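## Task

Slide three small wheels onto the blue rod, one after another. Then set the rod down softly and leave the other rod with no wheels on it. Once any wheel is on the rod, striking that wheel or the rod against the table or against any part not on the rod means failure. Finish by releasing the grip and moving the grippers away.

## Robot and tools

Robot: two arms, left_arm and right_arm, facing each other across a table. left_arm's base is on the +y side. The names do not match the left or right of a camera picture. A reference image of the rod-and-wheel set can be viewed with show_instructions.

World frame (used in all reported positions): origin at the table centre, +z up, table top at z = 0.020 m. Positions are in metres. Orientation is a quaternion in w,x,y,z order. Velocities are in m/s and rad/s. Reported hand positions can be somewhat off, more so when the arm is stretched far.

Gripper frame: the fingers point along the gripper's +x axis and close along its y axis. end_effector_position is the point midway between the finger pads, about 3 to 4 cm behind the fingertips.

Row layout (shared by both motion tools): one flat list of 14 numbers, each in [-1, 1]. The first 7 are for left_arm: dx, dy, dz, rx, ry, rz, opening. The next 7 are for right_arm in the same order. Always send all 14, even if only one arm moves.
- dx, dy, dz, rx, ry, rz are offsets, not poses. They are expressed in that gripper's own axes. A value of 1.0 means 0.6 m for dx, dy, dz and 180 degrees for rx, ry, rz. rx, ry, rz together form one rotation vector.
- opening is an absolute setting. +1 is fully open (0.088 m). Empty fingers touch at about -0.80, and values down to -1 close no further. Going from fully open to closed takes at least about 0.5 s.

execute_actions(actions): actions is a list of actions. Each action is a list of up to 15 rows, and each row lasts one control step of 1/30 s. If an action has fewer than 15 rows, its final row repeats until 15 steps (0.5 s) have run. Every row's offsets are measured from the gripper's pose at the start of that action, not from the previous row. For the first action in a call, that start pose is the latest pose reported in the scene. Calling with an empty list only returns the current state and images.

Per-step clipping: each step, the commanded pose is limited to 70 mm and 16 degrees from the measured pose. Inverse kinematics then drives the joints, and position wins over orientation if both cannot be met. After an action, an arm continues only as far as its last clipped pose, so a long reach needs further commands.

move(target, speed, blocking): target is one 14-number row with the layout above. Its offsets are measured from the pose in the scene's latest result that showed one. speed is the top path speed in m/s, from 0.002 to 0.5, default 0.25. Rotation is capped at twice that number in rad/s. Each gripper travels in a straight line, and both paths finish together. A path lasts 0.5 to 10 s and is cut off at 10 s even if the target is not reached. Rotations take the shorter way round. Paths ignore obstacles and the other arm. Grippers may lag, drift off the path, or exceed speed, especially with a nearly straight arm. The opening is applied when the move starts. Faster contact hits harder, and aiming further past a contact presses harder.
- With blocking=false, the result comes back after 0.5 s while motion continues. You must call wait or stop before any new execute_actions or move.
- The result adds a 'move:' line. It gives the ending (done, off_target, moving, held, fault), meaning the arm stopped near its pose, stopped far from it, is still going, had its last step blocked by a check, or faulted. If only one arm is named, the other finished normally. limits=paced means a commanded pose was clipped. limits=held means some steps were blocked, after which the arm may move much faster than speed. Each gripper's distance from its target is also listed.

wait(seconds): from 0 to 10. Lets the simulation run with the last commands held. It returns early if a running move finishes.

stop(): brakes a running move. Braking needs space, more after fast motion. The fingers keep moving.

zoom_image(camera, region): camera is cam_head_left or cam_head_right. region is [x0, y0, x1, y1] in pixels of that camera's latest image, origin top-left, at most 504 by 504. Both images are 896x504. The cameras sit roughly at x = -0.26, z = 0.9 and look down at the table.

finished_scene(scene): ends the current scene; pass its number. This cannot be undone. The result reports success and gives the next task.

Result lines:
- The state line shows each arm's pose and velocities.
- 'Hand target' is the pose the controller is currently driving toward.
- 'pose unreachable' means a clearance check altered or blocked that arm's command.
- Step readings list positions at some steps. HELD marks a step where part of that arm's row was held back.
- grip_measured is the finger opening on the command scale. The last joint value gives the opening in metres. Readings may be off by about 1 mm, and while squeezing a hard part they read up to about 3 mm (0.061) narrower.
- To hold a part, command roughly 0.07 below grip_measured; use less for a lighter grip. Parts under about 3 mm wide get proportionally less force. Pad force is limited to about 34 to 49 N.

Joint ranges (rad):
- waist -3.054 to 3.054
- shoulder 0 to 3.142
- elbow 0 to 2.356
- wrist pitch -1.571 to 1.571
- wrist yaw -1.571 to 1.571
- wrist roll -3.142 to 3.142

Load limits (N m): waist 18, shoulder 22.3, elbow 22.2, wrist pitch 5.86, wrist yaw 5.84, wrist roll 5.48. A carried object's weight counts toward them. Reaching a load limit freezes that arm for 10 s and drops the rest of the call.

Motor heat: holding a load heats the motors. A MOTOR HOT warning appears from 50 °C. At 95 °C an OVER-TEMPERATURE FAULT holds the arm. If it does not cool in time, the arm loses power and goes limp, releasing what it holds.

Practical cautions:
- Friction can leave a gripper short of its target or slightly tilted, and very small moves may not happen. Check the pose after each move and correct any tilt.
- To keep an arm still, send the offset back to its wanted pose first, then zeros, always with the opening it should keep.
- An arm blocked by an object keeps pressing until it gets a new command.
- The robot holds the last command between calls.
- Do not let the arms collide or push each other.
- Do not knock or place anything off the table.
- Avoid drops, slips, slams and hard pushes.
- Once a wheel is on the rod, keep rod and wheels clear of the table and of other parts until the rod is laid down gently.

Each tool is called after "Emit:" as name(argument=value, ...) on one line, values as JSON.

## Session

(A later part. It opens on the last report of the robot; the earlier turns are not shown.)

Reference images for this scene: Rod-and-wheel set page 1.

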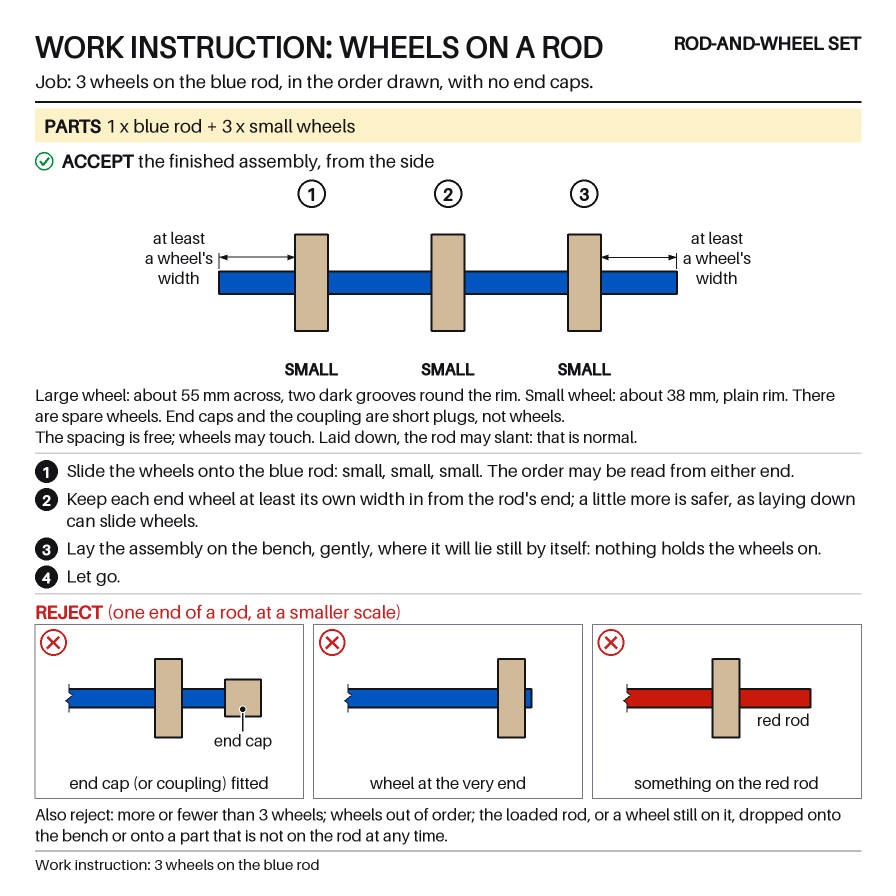

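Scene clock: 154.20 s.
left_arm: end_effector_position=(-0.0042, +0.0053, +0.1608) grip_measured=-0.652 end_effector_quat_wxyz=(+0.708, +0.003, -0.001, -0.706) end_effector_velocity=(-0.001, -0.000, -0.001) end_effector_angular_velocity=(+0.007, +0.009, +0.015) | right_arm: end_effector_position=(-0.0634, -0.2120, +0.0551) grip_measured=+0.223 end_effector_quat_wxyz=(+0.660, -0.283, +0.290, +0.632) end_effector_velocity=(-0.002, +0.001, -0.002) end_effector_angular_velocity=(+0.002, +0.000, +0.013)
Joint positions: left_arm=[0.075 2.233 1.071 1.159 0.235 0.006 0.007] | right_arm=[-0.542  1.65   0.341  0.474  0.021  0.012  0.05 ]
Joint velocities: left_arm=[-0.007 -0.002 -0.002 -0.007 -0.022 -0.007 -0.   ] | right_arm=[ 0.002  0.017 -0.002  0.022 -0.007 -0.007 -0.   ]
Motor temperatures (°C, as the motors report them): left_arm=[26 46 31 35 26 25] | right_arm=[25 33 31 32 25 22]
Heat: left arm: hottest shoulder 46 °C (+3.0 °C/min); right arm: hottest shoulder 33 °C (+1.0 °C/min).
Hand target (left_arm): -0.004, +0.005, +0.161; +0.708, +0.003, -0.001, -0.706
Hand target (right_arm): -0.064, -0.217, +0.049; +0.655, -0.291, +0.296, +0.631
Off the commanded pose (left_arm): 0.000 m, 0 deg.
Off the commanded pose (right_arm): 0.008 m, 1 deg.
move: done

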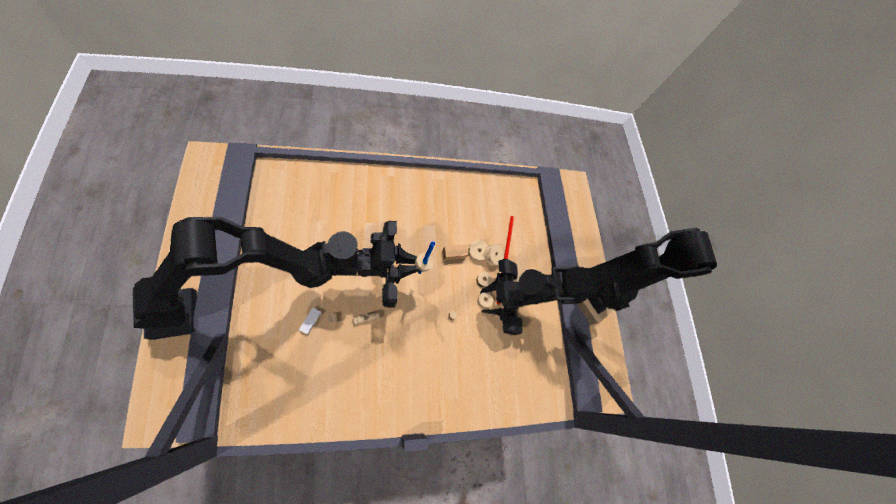

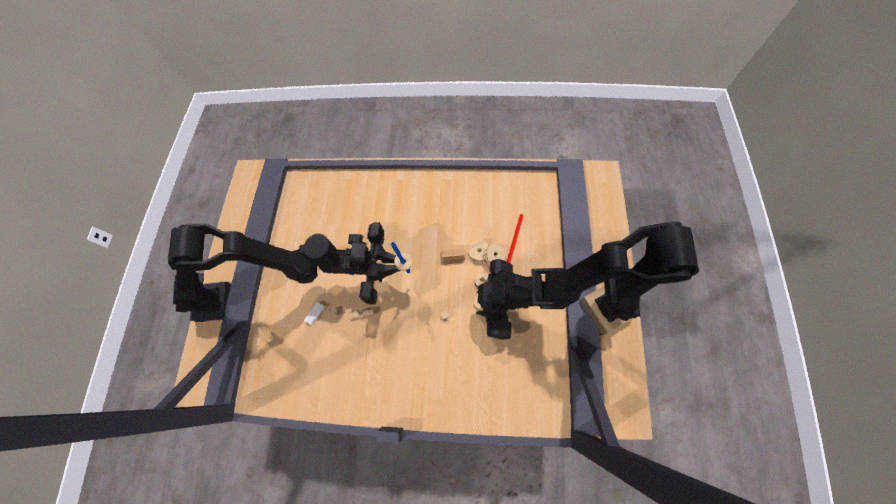

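Emit:
move(target=[0,0,0,0,0,0,-0.76,0,0,0,0,0,0,-0.13])

Emit:
move(target=[0,0,0,0,0,0,-0.76,-0.05,0,0.045,0,0,0,-0.13])

Emit:
move(target=[0,0,0,0,0,0,-0.76,-0.175,-0.09,0.4,0,0,0,-0.13])

Emit:
move(target=[0,0,0,0,0,0,-0.76,0.085,0,0.088,0,0.005,0,-0.13], speed=0.1)

Emit:
zoom_image(camera="cam_head_left", region=[390,200,510,290])

Scene clock: 160.43 s.
left_arm: end_effector_position=(-0.0042, +0.0053, +0.1608) grip_measured=-0.652 end_effector_quat_wxyz=(+0.708, +0.003, -0.001, -0.706) end_effector_velocity=(-0.001, -0.000, -0.001) end_effector_angular_velocity=(+0.007, +0.009, +0.015) | right_arm: end_effector_position=(-0.0634, -0.2120, +0.0546) grip_measured=-0.023 end_effector_quat_wxyz=(+0.660, -0.283, +0.290, +0.632) end_effector_velocity=(+0.002, -0.000, +0.000) end_effector_angular_velocity=(-0.002, -0.000, -0.013)
Joint positions: left_arm=[0.075 2.233 1.071 1.159 0.235 0.006 0.007] | right_arm=[-0.542  1.653  0.34   0.477  0.021  0.012  0.038]
Joint velocities: left_arm=[-0.007 -0.002 -0.002 -0.007 -0.022 -0.007 -0.   ] | right_arm=[-0.002 -0.002  0.002 -0.007  0.007  0.007 -0.   ]
Motor temperatures (°C, as the motors report them): left_arm=[26 46 31 35 26 25] | right_arm=[25 33 31 32 25 22]
Heat: left arm: hottest shoulder 46 °C (+3.0 °C/min); right arm: hottest shoulder 33 °C (+2.0 °C/min).
Hand target (left_arm): -0.004, +0.005, +0.161; +0.708, +0.003, -0.001, -0.706
Hand target (right_arm): -0.063, -0.212, +0.055; +0.660, -0.283, +0.290, +0.632
Off the commanded pose (left_arm): 0.000 m, 0 deg.
Off the commanded pose (right_arm): 0.000 m, 0 deg.
move: done

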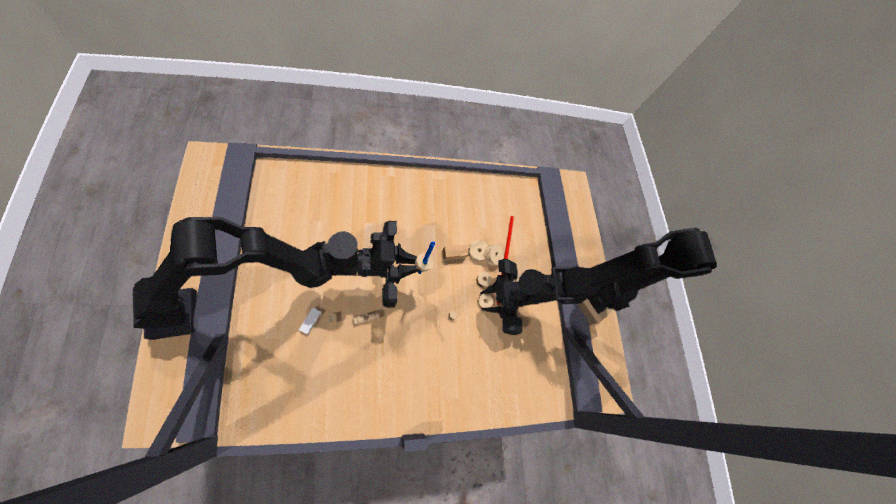

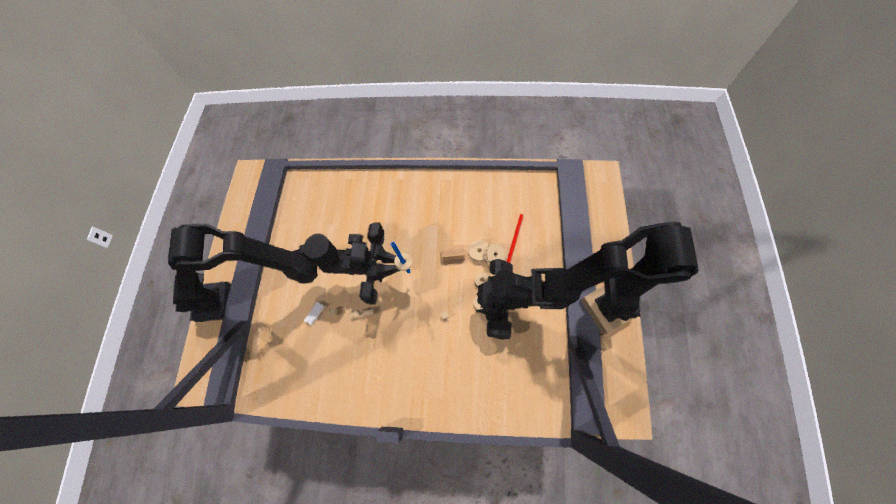

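Scene clock: 161.30 s.
left_arm: end_effector_position=(-0.0042, +0.0053, +0.1608) grip_measured=-0.652 end_effector_quat_wxyz=(+0.708, +0.003, -0.001, -0.706) end_effector_velocity=(-0.000, -0.001, -0.002) end_effector_angular_velocity=(+0.007, +0.009, +0.005) | right_arm: end_effector_position=(-0.0634, -0.2153, +0.0891) grip_measured=-0.023 end_effector_quat_wxyz=(+0.658, -0.288, +0.295, +0.630) end_effector_velocity=(+0.004, -0.002, +0.003) end_effector_angular_velocity=(-0.007, -0.012, -0.022)
Joint positions: left_arm=[0.075 2.233 1.071 1.159 0.235 0.006 0.007] | right_arm=[-0.542  1.452  0.395  0.207  0.021  0.012  0.038]
Joint velocities: left_arm=[-0.002  0.002  0.002 -0.007 -0.007 -0.007 -0.   ] | right_arm=[-0.002 -0.022  0.007 -0.037  0.022  0.007  0.   ]
Motor temperatures (°C, as the motors report them): left_arm=[26 46 31 35 26 25] | right_arm=[25 33 31 32 25 22]
Heat: left arm: hottest shoulder 46 °C (+2.0 °C/min); right arm: hottest shoulder 33 °C (+2.0 °C/min).
Hand target (left_arm): -0.004, +0.005, +0.161; +0.708, +0.003, -0.001, -0.706
Hand target (right_arm): -0.063, -0.212, +0.095; +0.660, -0.283, +0.290, +0.632
Off the commanded pose (left_arm): 0.000 m, 0 deg.
Off the commanded pose (right_arm): 0.007 m, 1 deg.
move: done

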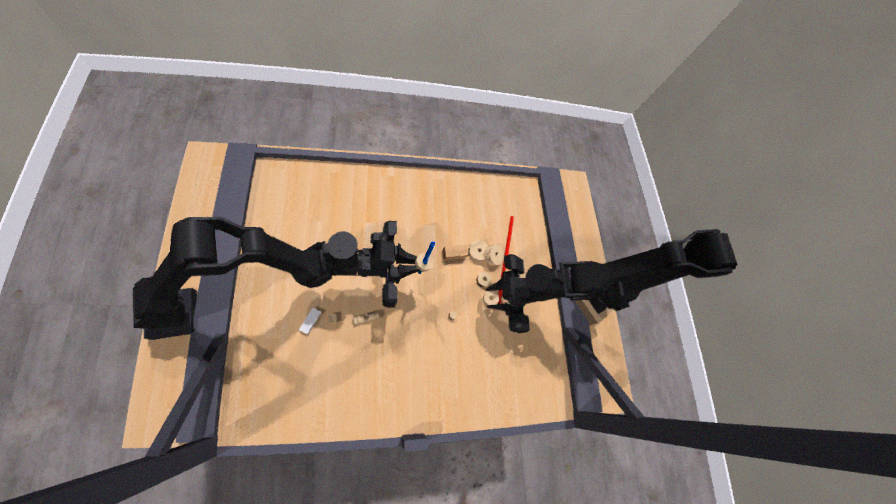

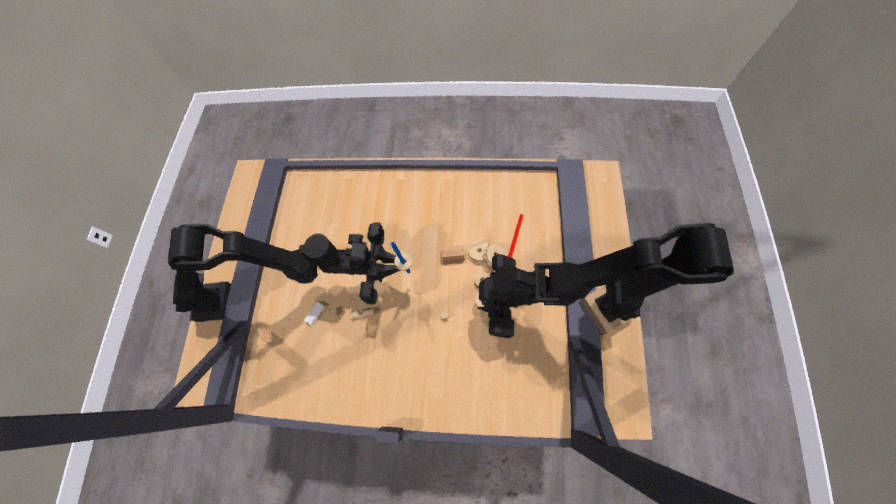

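Scene clock: 163.00 s.
left_arm: end_effector_position=(-0.0042, +0.0053, +0.1608) grip_measured=-0.652 end_effector_quat_wxyz=(+0.708, +0.003, -0.001, -0.706) end_effector_velocity=(-0.005, -0.000, -0.004) end_effector_angular_velocity=(+0.012, +0.010, -0.015) | right_arm: end_effector_position=(-0.0058, -0.1105, +0.3287) grip_measured=-0.023 end_effector_quat_wxyz=(+0.662, -0.285, +0.293, +0.629) end_effector_velocity=(-0.001, -0.002, +0.010) end_effector_angular_velocity=(+0.003, +0.000, +0.008)
Joint positions: left_arm=[0.075 2.233 1.071 1.159 0.235 0.006 0.007] | right_arm=[-0.717  1.587  1.558 -0.818 -0.09  -0.114  0.038]
Joint velocities: left_arm=[-0.007  0.002 -0.002 -0.007  0.007 -0.007  0.   ] | right_arm=[-0.002 -0.002  0.037 -0.037 -0.007 -0.007 -0.   ]
Motor temperatures (°C, as the motors report them): left_arm=[26 47 31 35 26 25] | right_arm=[25 33 31 32 25 22]
Heat: left arm: hottest shoulder 47 °C (+3.0 °C/min); right arm: hottest shoulder 33 °C (+1.0 °C/min).
Hand target (left_arm): -0.004, +0.005, +0.161; +0.708, +0.003, -0.001, -0.706
Hand target (right_arm): -0.005, -0.107, +0.327; +0.658, -0.288, +0.295, +0.630
Off the commanded pose (left_arm): 0.000 m, 0 deg.
Off the commanded pose (right_arm): 0.005 m, 1 deg.
move: done

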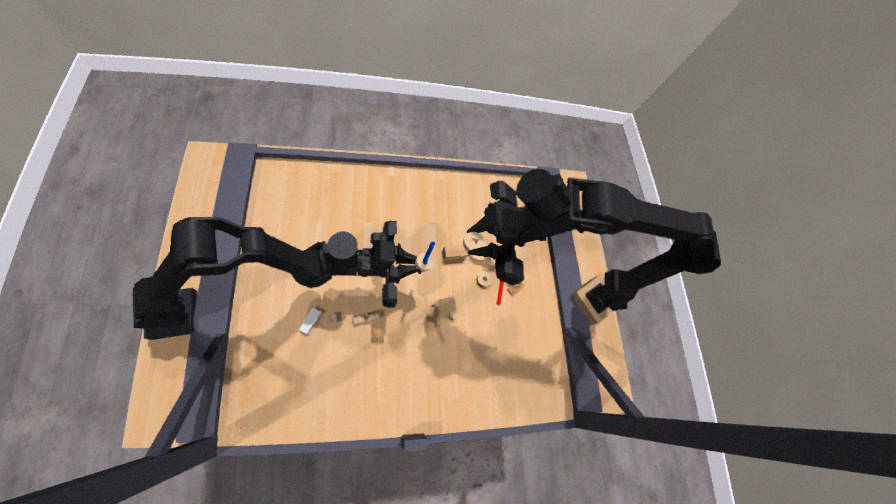

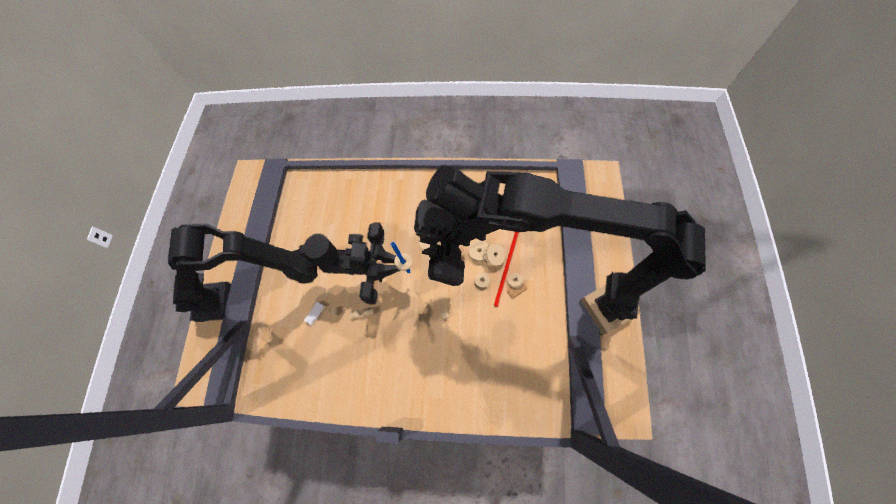

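Scene clock: 164.30 s.
left_arm: end_effector_position=(-0.0042, +0.0053, +0.1608) grip_measured=-0.652 end_effector_quat_wxyz=(+0.708, +0.003, -0.001, -0.706) end_effector_velocity=(-0.000, -0.001, +0.003) end_effector_angular_velocity=(-0.002, +0.021, +0.005) | right_arm: end_effector_position=(-0.0022, -0.0411, +0.3324) grip_measured=-0.023 end_effector_quat_wxyz=(+0.660, -0.287, +0.292, +0.630) end_effector_velocity=(+0.000, +0.002, +0.002) end_effector_angular_velocity=(+0.004, +0.010, -0.003)
Joint positions: left_arm=[0.075 2.233 1.071 1.159 0.235 0.006 0.007] | right_arm=[-0.693  1.868  1.903 -0.882 -0.077 -0.102  0.038]
Joint velocities: left_arm=[-0.002 -0.007  0.002 -0.007 -0.007 -0.022 -0.   ] | right_arm=[-0.002  0.007  0.017 -0.007 -0.007  0.007 -0.   ]
Motor temperatures (°C, as the motors report them): left_arm=[26 47 31 35 26 25] | right_arm=[25 33 31 32 25 22]
Heat: left arm: hottest shoulder 47 °C (+3.0 °C/min); right arm: hottest shoulder 33 °C (+1.0 °C/min).
Hand target (left_arm): -0.004, +0.005, +0.161; +0.708, +0.003, -0.001, -0.706
Hand target (right_arm): -0.002, -0.037, +0.326; +0.659, -0.290, +0.298, +0.626
Off the commanded pose (left_arm): 0.000 m, 0 deg.
Off the commanded pose (right_arm): 0.008 m, 1 deg.
move: done

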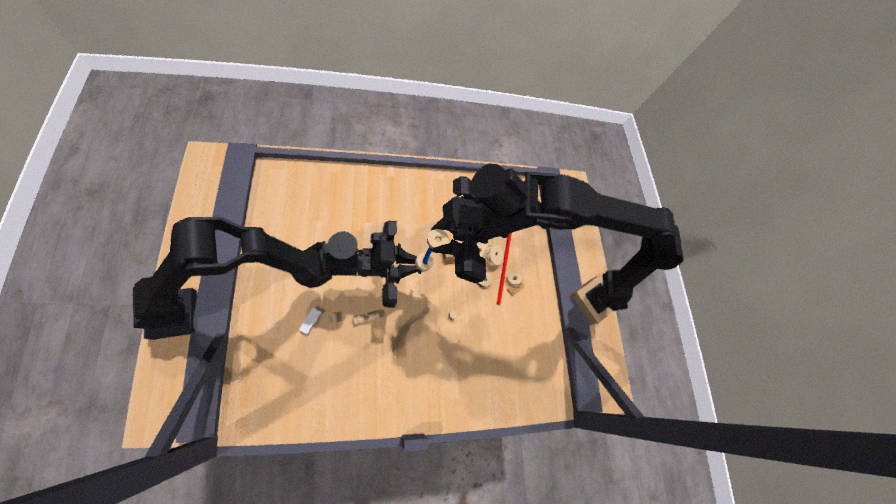

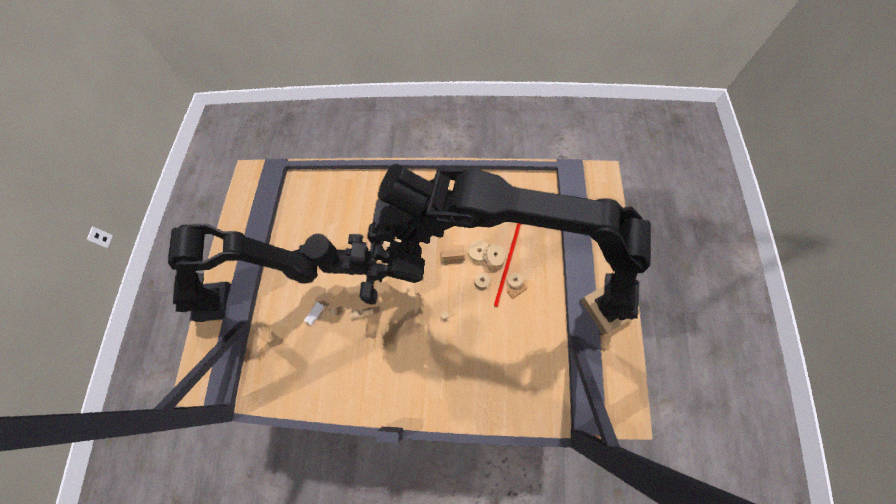

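Region (390, 200, 510, 290) of cam_head_left's 896x504 image, scaled by 4.200, with more detail than that image has; it fills the top 378 rows of this view, and the rest is white.

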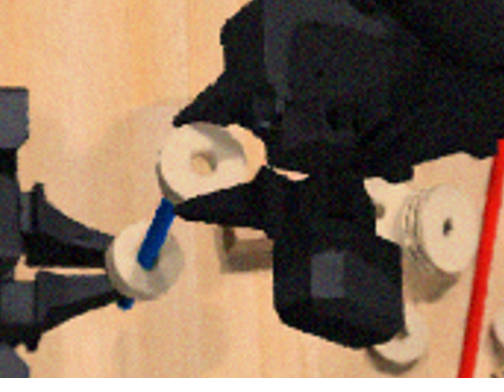

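Emit:
move(target=[0,0,0,0,0,0,-0.76,0.047,0,-0.039,0,0,0,-0.13], speed=0.02)

Emit:
zoom_image(camera="cam_head_left", region=[390,200,510,290])

Scene clock: 168.80 s.
left_arm: end_effector_position=(-0.0042, +0.0053, +0.1604) grip_measured=-0.652 end_effector_quat_wxyz=(+0.708, +0.004, +0.000, -0.706) end_effector_velocity=(+0.002, +0.000, -0.001) end_effector_angular_velocity=(-0.002, +0.021, +0.020) | right_arm: end_effector_position=(-0.0017, -0.0358, +0.2946) grip_measured=-0.023 end_effector_quat_wxyz=(+0.659, -0.287, +0.292, +0.630) end_effector_velocity=(+0.004, -0.004, -0.002) end_effector_angular_velocity=(-0.013, -0.008, -0.007)
Joint positions: left_arm=[0.075 2.233 1.071 1.157 0.235 0.006 0.007] | right_arm=[-0.692  1.859  1.738 -0.727 -0.077 -0.102  0.038]
Joint velocities: left_arm=[-0.002  0.002 -0.002  0.007 -0.022 -0.022 -0.   ] | right_arm=[-0.007 -0.007 -0.012 -0.007  0.007 -0.007  0.   ]
Motor temperatures (°C, as the motors report them): left_arm=[26 47 31 35 26 25] | right_arm=[25 33 32 32 25 22]
Heat: left arm: hottest shoulder 47 °C (+3.0 °C/min); right arm: hottest shoulder 33 °C (+1.0 °C/min).
Hand target (left_arm): -0.004, +0.005, +0.161; +0.708, +0.003, -0.000, -0.706
Hand target (right_arm): -0.002, -0.040, +0.296; +0.659, -0.287, +0.292, +0.630
Off the commanded pose (left_arm): 0.000 m, 0 deg.
Off the commanded pose (right_arm): 0.004 m, 0 deg.
move: done

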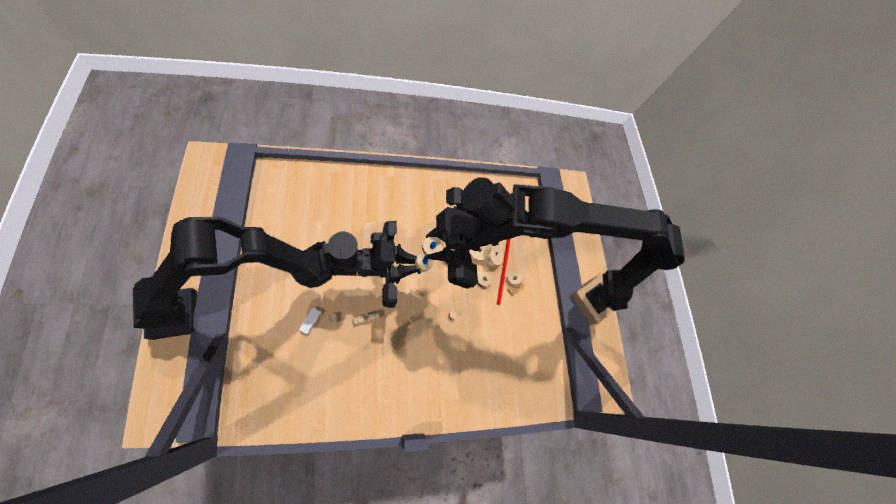

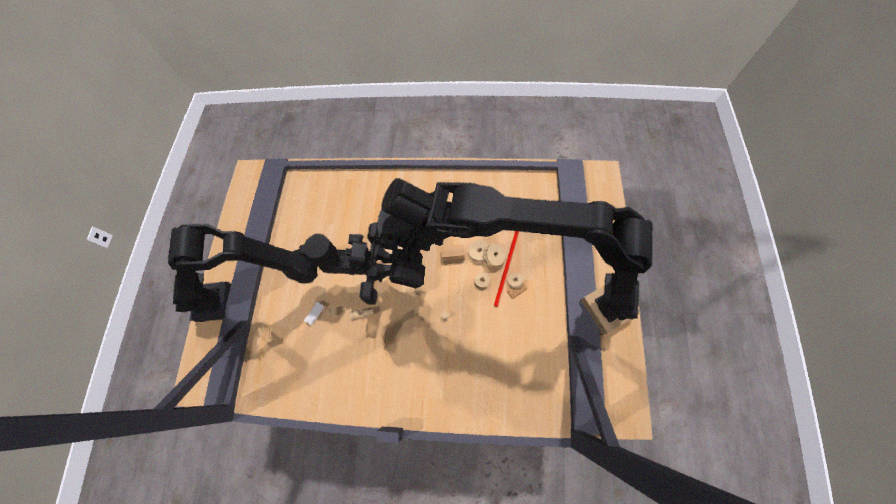

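Region (390, 200, 510, 290) of cam_head_left's 896x504 image, scaled by 4.200, with more detail than that image has; it fills the top 378 rows of this view, and the rest is white.

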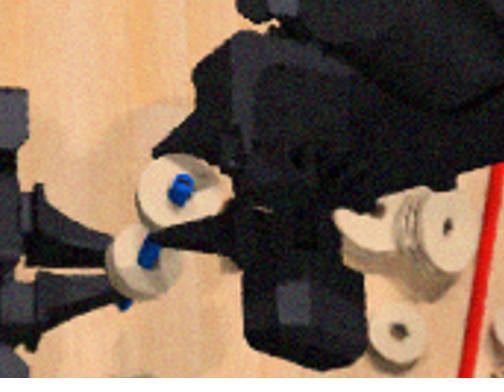

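Emit:
move(target=[0,0,0,0,0,0,-0.76,0.057,0,-0.055,0,0.003,0,-0.13], speed=0.06)

Emit:
move(target=[0,0,0,0,0,0,-0.76,0,0,0,0,0,0,0.3])

Emit:
move(target=[0,0,0,0,0,0,-0.76,-0.068,0,-0.075,0,0,0,0.3])

Emit:
move(target=[0,0,0,0,0,0,-0.76,0.065,0,-0.345,0,0.005,0,0.25])

Emit:
zoom_image(camera="cam_head_left", region=[450,235,550,315])

Scene clock: 174.90 s.
left_arm: end_effector_position=(-0.0042, +0.0053, +0.1603) grip_measured=-0.652 end_effector_quat_wxyz=(+0.708, +0.004, +0.001, -0.706) end_effector_velocity=(-0.000, +0.000, +0.001) end_effector_angular_velocity=(+0.002, +0.008, +0.005) | right_arm: end_effector_position=(-0.0020, -0.0341, +0.2516) grip_measured=-0.023 end_effector_quat_wxyz=(+0.659, -0.287, +0.291, +0.631) end_effector_velocity=(-0.001, -0.004, -0.008) end_effector_angular_velocity=(-0.016, +0.003, +0.008)
Joint positions: left_arm=[0.075 2.233 1.071 1.156 0.235 0.006 0.007] | right_arm=[-0.691  1.858  1.565 -0.552 -0.077 -0.102  0.038]
Joint velocities: left_arm=[-0.002 -0.007 -0.002 -0.007 -0.007 -0.007 -0.   ] | right_arm=[-0.002 -0.002 -0.027  0.007 -0.007 -0.007  0.   ]
Motor temperatures (°C, as the motors report them): left_arm=[26 47 31 35 26 25] | right_arm=[25 35 32 32 25 22]
Heat: left arm: hottest shoulder 47 °C (+2.0 °C/min); right arm: hottest shoulder 35 °C (+3.0 °C/min).
Hand target (left_arm): -0.004, +0.005, +0.160; +0.708, +0.003, +0.000, -0.706
Hand target (right_arm): -0.002, -0.038, +0.247; +0.658, -0.290, +0.296, +0.629
Off the commanded pose (left_arm): 0.000 m, 0 deg.
Off the commanded pose (right_arm): 0.006 m, 1 deg.
move: done

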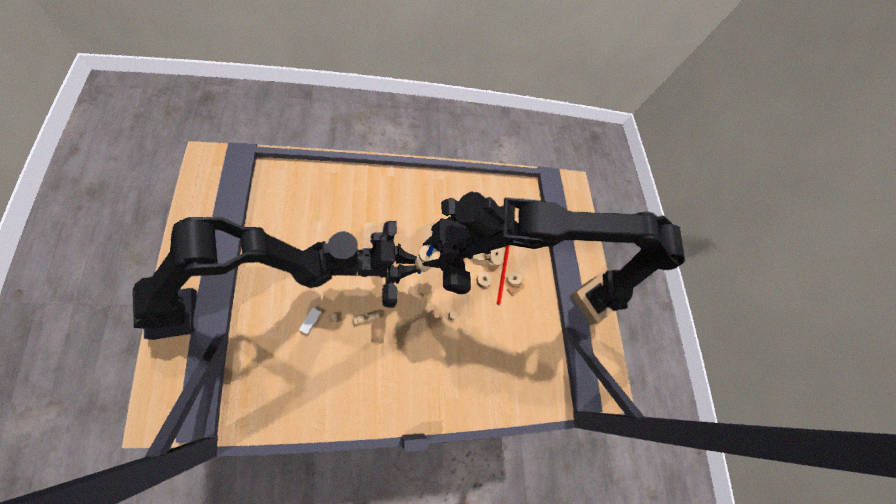

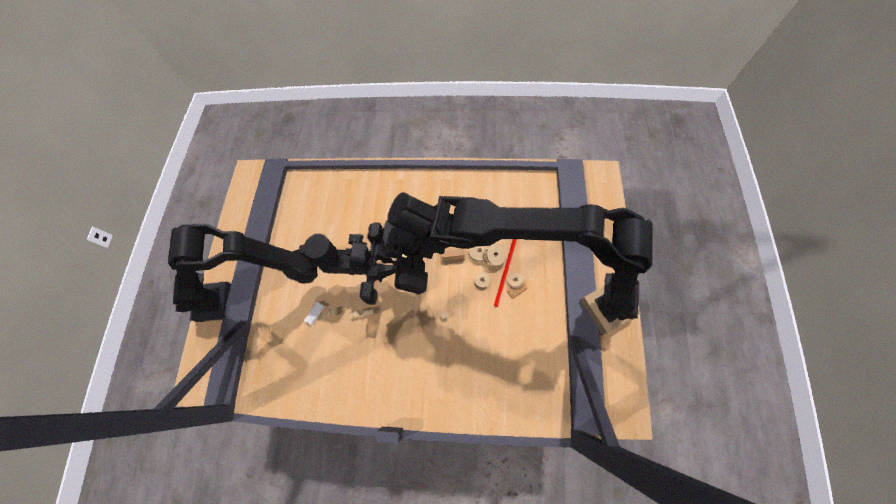

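Scene clock: 175.57 s.
left_arm: end_effector_position=(-0.0042, +0.0053, +0.1603) grip_measured=-0.652 end_effector_quat_wxyz=(+0.708, +0.004, +0.001, -0.706) end_effector_velocity=(+0.005, +0.001, -0.004) end_effector_angular_velocity=(+0.021, +0.012, +0.024) | right_arm: end_effector_position=(-0.0020, -0.0341, +0.2516) grip_measured=+0.295 end_effector_quat_wxyz=(+0.659, -0.287, +0.291, +0.631) end_effector_velocity=(+0.004, -0.002, -0.001) end_effector_angular_velocity=(-0.009, -0.019, +0.004)
Joint positions: left_arm=[0.075 2.233 1.071 1.156 0.235 0.006 0.007] | right_arm=[-0.691  1.858  1.565 -0.552 -0.077 -0.102  0.053]
Joint velocities: left_arm=[ 0.002 -0.002 -0.002 -0.022 -0.022 -0.007 -0.   ] | right_arm=[-0.007 -0.002 -0.002 -0.007  0.007 -0.022  0.001]
Motor temperatures (°C, as the motors report them): left_arm=[26 47 31 35 26 25] | right_arm=[25 35 32 32 25 22]
Heat: left arm: hottest shoulder 47 °C (+2.0 °C/min); right arm: hottest shoulder 35 °C (+3.0 °C/min).
Hand target (left_arm): -0.004, +0.005, +0.160; +0.708, +0.004, +0.001, -0.706
Hand target (right_arm): -0.002, -0.034, +0.252; +0.659, -0.287, +0.291, +0.631
Off the commanded pose (left_arm): 0.000 m, 0 deg.
Off the commanded pose (right_arm): 0.000 m, 0 deg.
move: done

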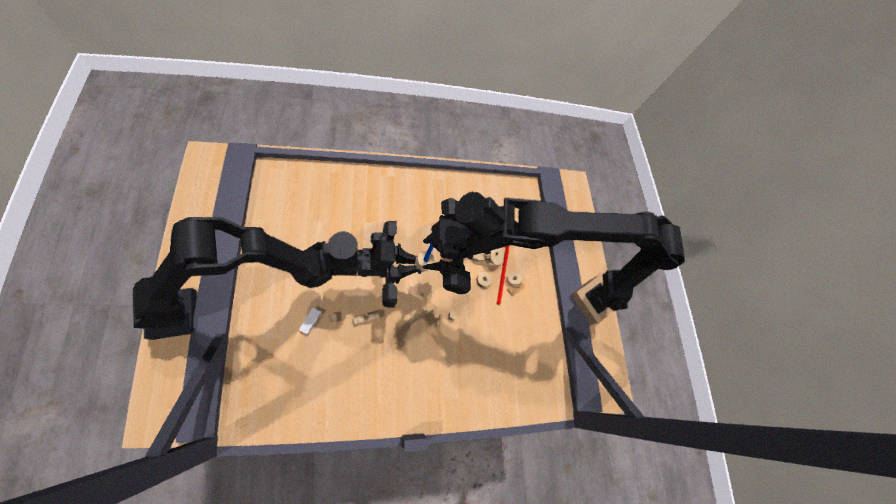

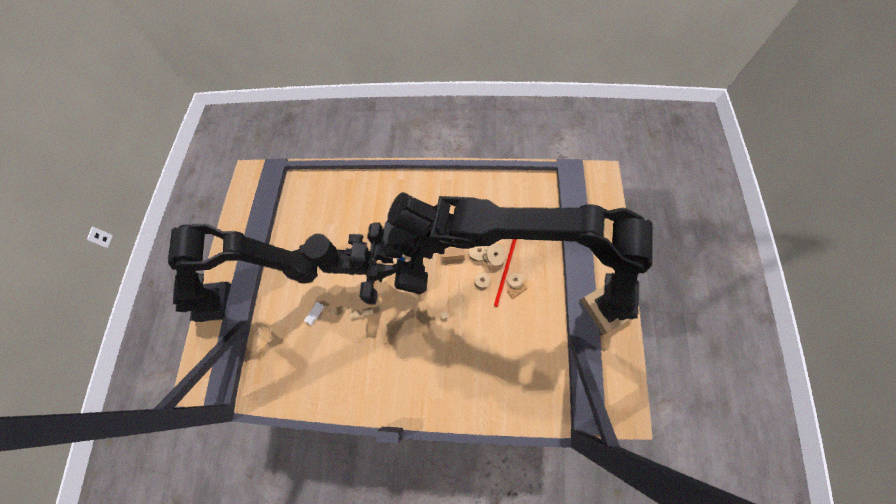

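Scene clock: 176.57 s.
left_arm: end_effector_position=(-0.0042, +0.0053, +0.1603) grip_measured=-0.652 end_effector_quat_wxyz=(+0.708, +0.004, +0.001, -0.706) end_effector_velocity=(-0.003, -0.001, +0.001) end_effector_angular_velocity=(+0.002, +0.008, +0.000) | right_arm: end_effector_position=(-0.0042, -0.0913, +0.2509) grip_measured=+0.297 end_effector_quat_wxyz=(+0.661, -0.287, +0.293, +0.629) end_effector_velocity=(-0.003, -0.001, +0.006) end_effector_angular_velocity=(+0.022, +0.019, +0.022)
Joint positions: left_arm=[0.075 2.233 1.071 1.156 0.235 0.006 0.007] | right_arm=[-0.711  1.644  1.309 -0.514 -0.086 -0.112  0.054]
Joint velocities: left_arm=[-0.007 -0.002  0.002 -0.007 -0.007 -0.007  0.   ] | right_arm=[-0.007 -0.017 -0.007  0.007 -0.037 -0.007 -0.   ]
Motor temperatures (°C, as the motors report them): left_arm=[26 47 31 35 26 25] | right_arm=[25 35 32 32 25 22]
Heat: left arm: hottest shoulder 47 °C (+2.0 °C/min); right arm: hottest shoulder 35 °C (+3.0 °C/min).
Hand target (left_arm): -0.004, +0.005, +0.160; +0.708, +0.004, +0.001, -0.706
Hand target (right_arm): -0.005, -0.095, +0.252; +0.659, -0.287, +0.291, +0.631
Off the commanded pose (left_arm): 0.000 m, 0 deg.
Off the commanded pose (right_arm): 0.004 m, 0 deg.
move: done

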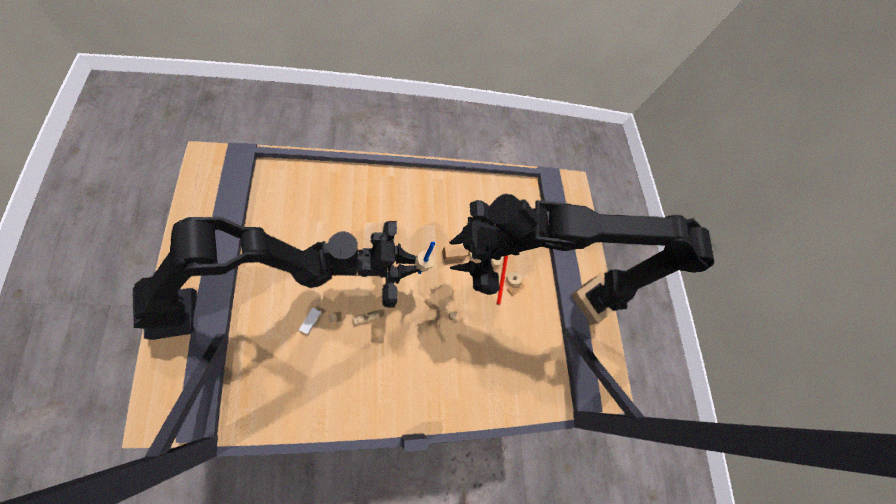

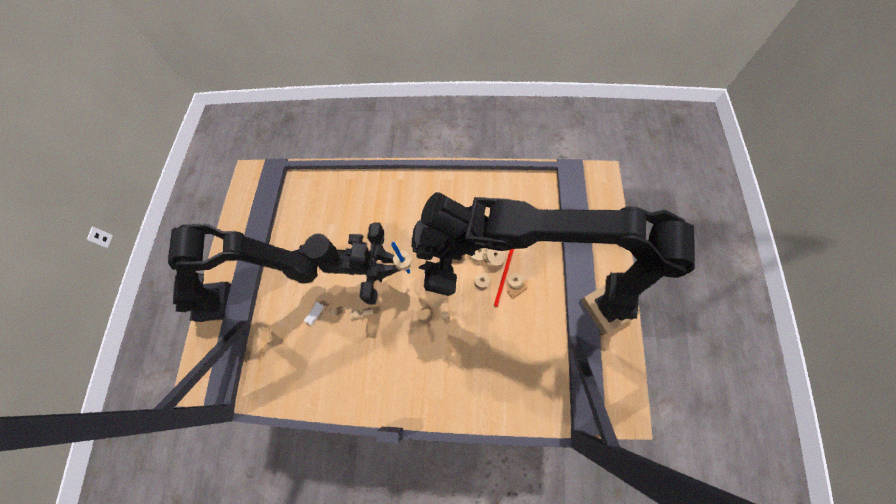

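Scene clock: 177.97 s.
left_arm: end_effector_position=(-0.0042, +0.0053, +0.1603) grip_measured=-0.652 end_effector_quat_wxyz=(+0.708, +0.004, +0.001, -0.706) end_effector_velocity=(-0.000, +0.000, -0.001) end_effector_angular_velocity=(+0.007, +0.009, +0.005) | right_arm: end_effector_position=(-0.0091, -0.2156, +0.0891) grip_measured=+0.253 end_effector_quat_wxyz=(+0.663, -0.288, +0.294, +0.625) end_effector_velocity=(-0.002, -0.002, -0.002) end_effector_angular_velocity=(+0.025, +0.005, +0.013)
Joint positions: left_arm=[0.075 2.233 1.071 1.156 0.235 0.006 0.007] | right_arm=[-0.791  1.483  0.422  0.204 -0.131 -0.17   0.051]
Joint velocities: left_arm=[-0.002 -0.002 -0.002 -0.007 -0.007 -0.007  0.   ] | right_arm=[-0.007 -0.002 -0.032  0.051 -0.022 -0.007  0.   ]
Motor temperatures (°C, as the motors report them): left_arm=[26 47 31 35 26 25] | right_arm=[25 35 32 33 25 22]
Heat: left arm: hottest shoulder 47 °C (+2.0 °C/min); right arm: hottest shoulder 35 °C (+3.0 °C/min).
Hand target (left_arm): -0.004, +0.005, +0.160; +0.708, +0.004, +0.001, -0.706
Hand target (right_arm): -0.010, -0.220, +0.084; +0.658, -0.292, +0.299, +0.626
Off the commanded pose (left_arm): 0.000 m, 0 deg.
Off the commanded pose (right_arm): 0.007 m, 1 deg.
move: done

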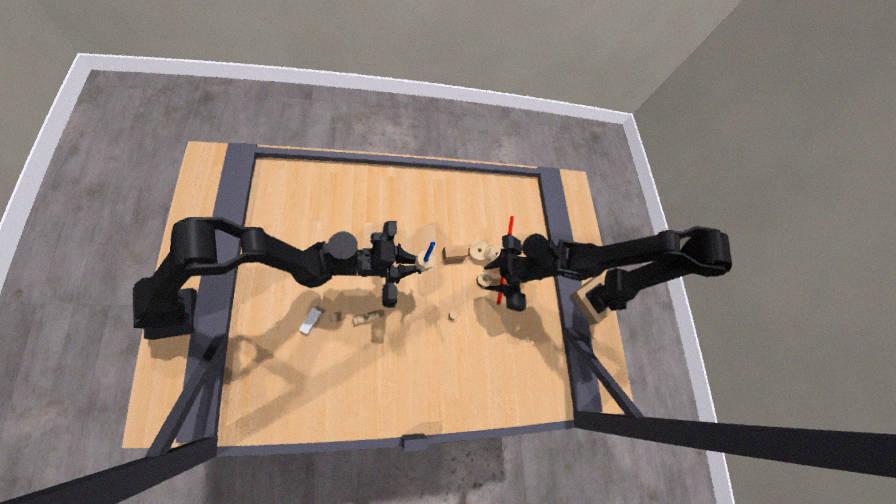

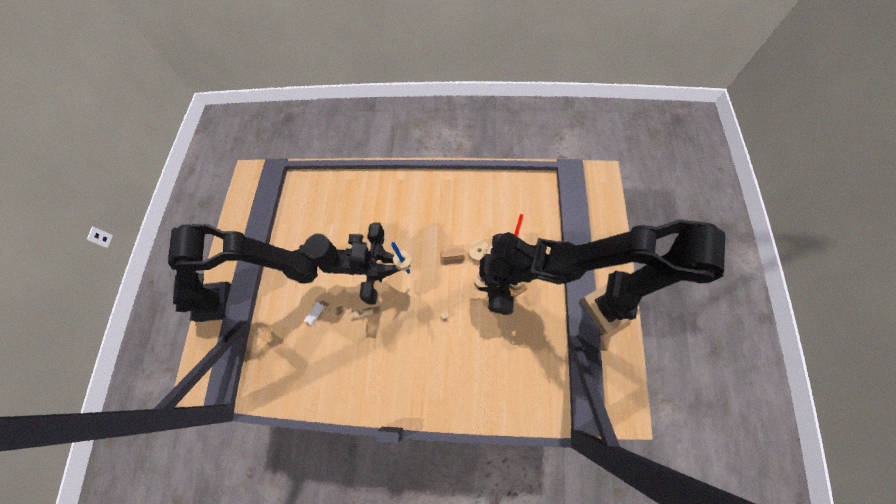

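Region (450, 235, 550, 315) of cam_head_left's 896x504 image, scaled by 5.040, with more detail than that image has; it fills the top 403 rows of this view, and the rest is white.

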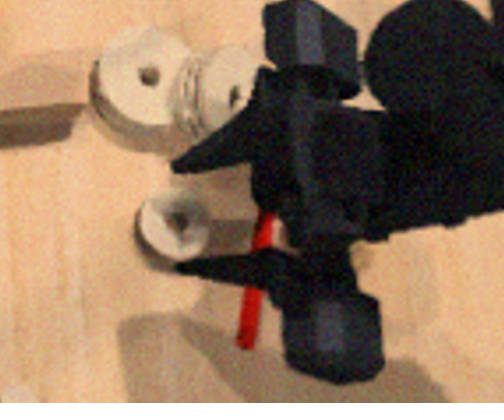

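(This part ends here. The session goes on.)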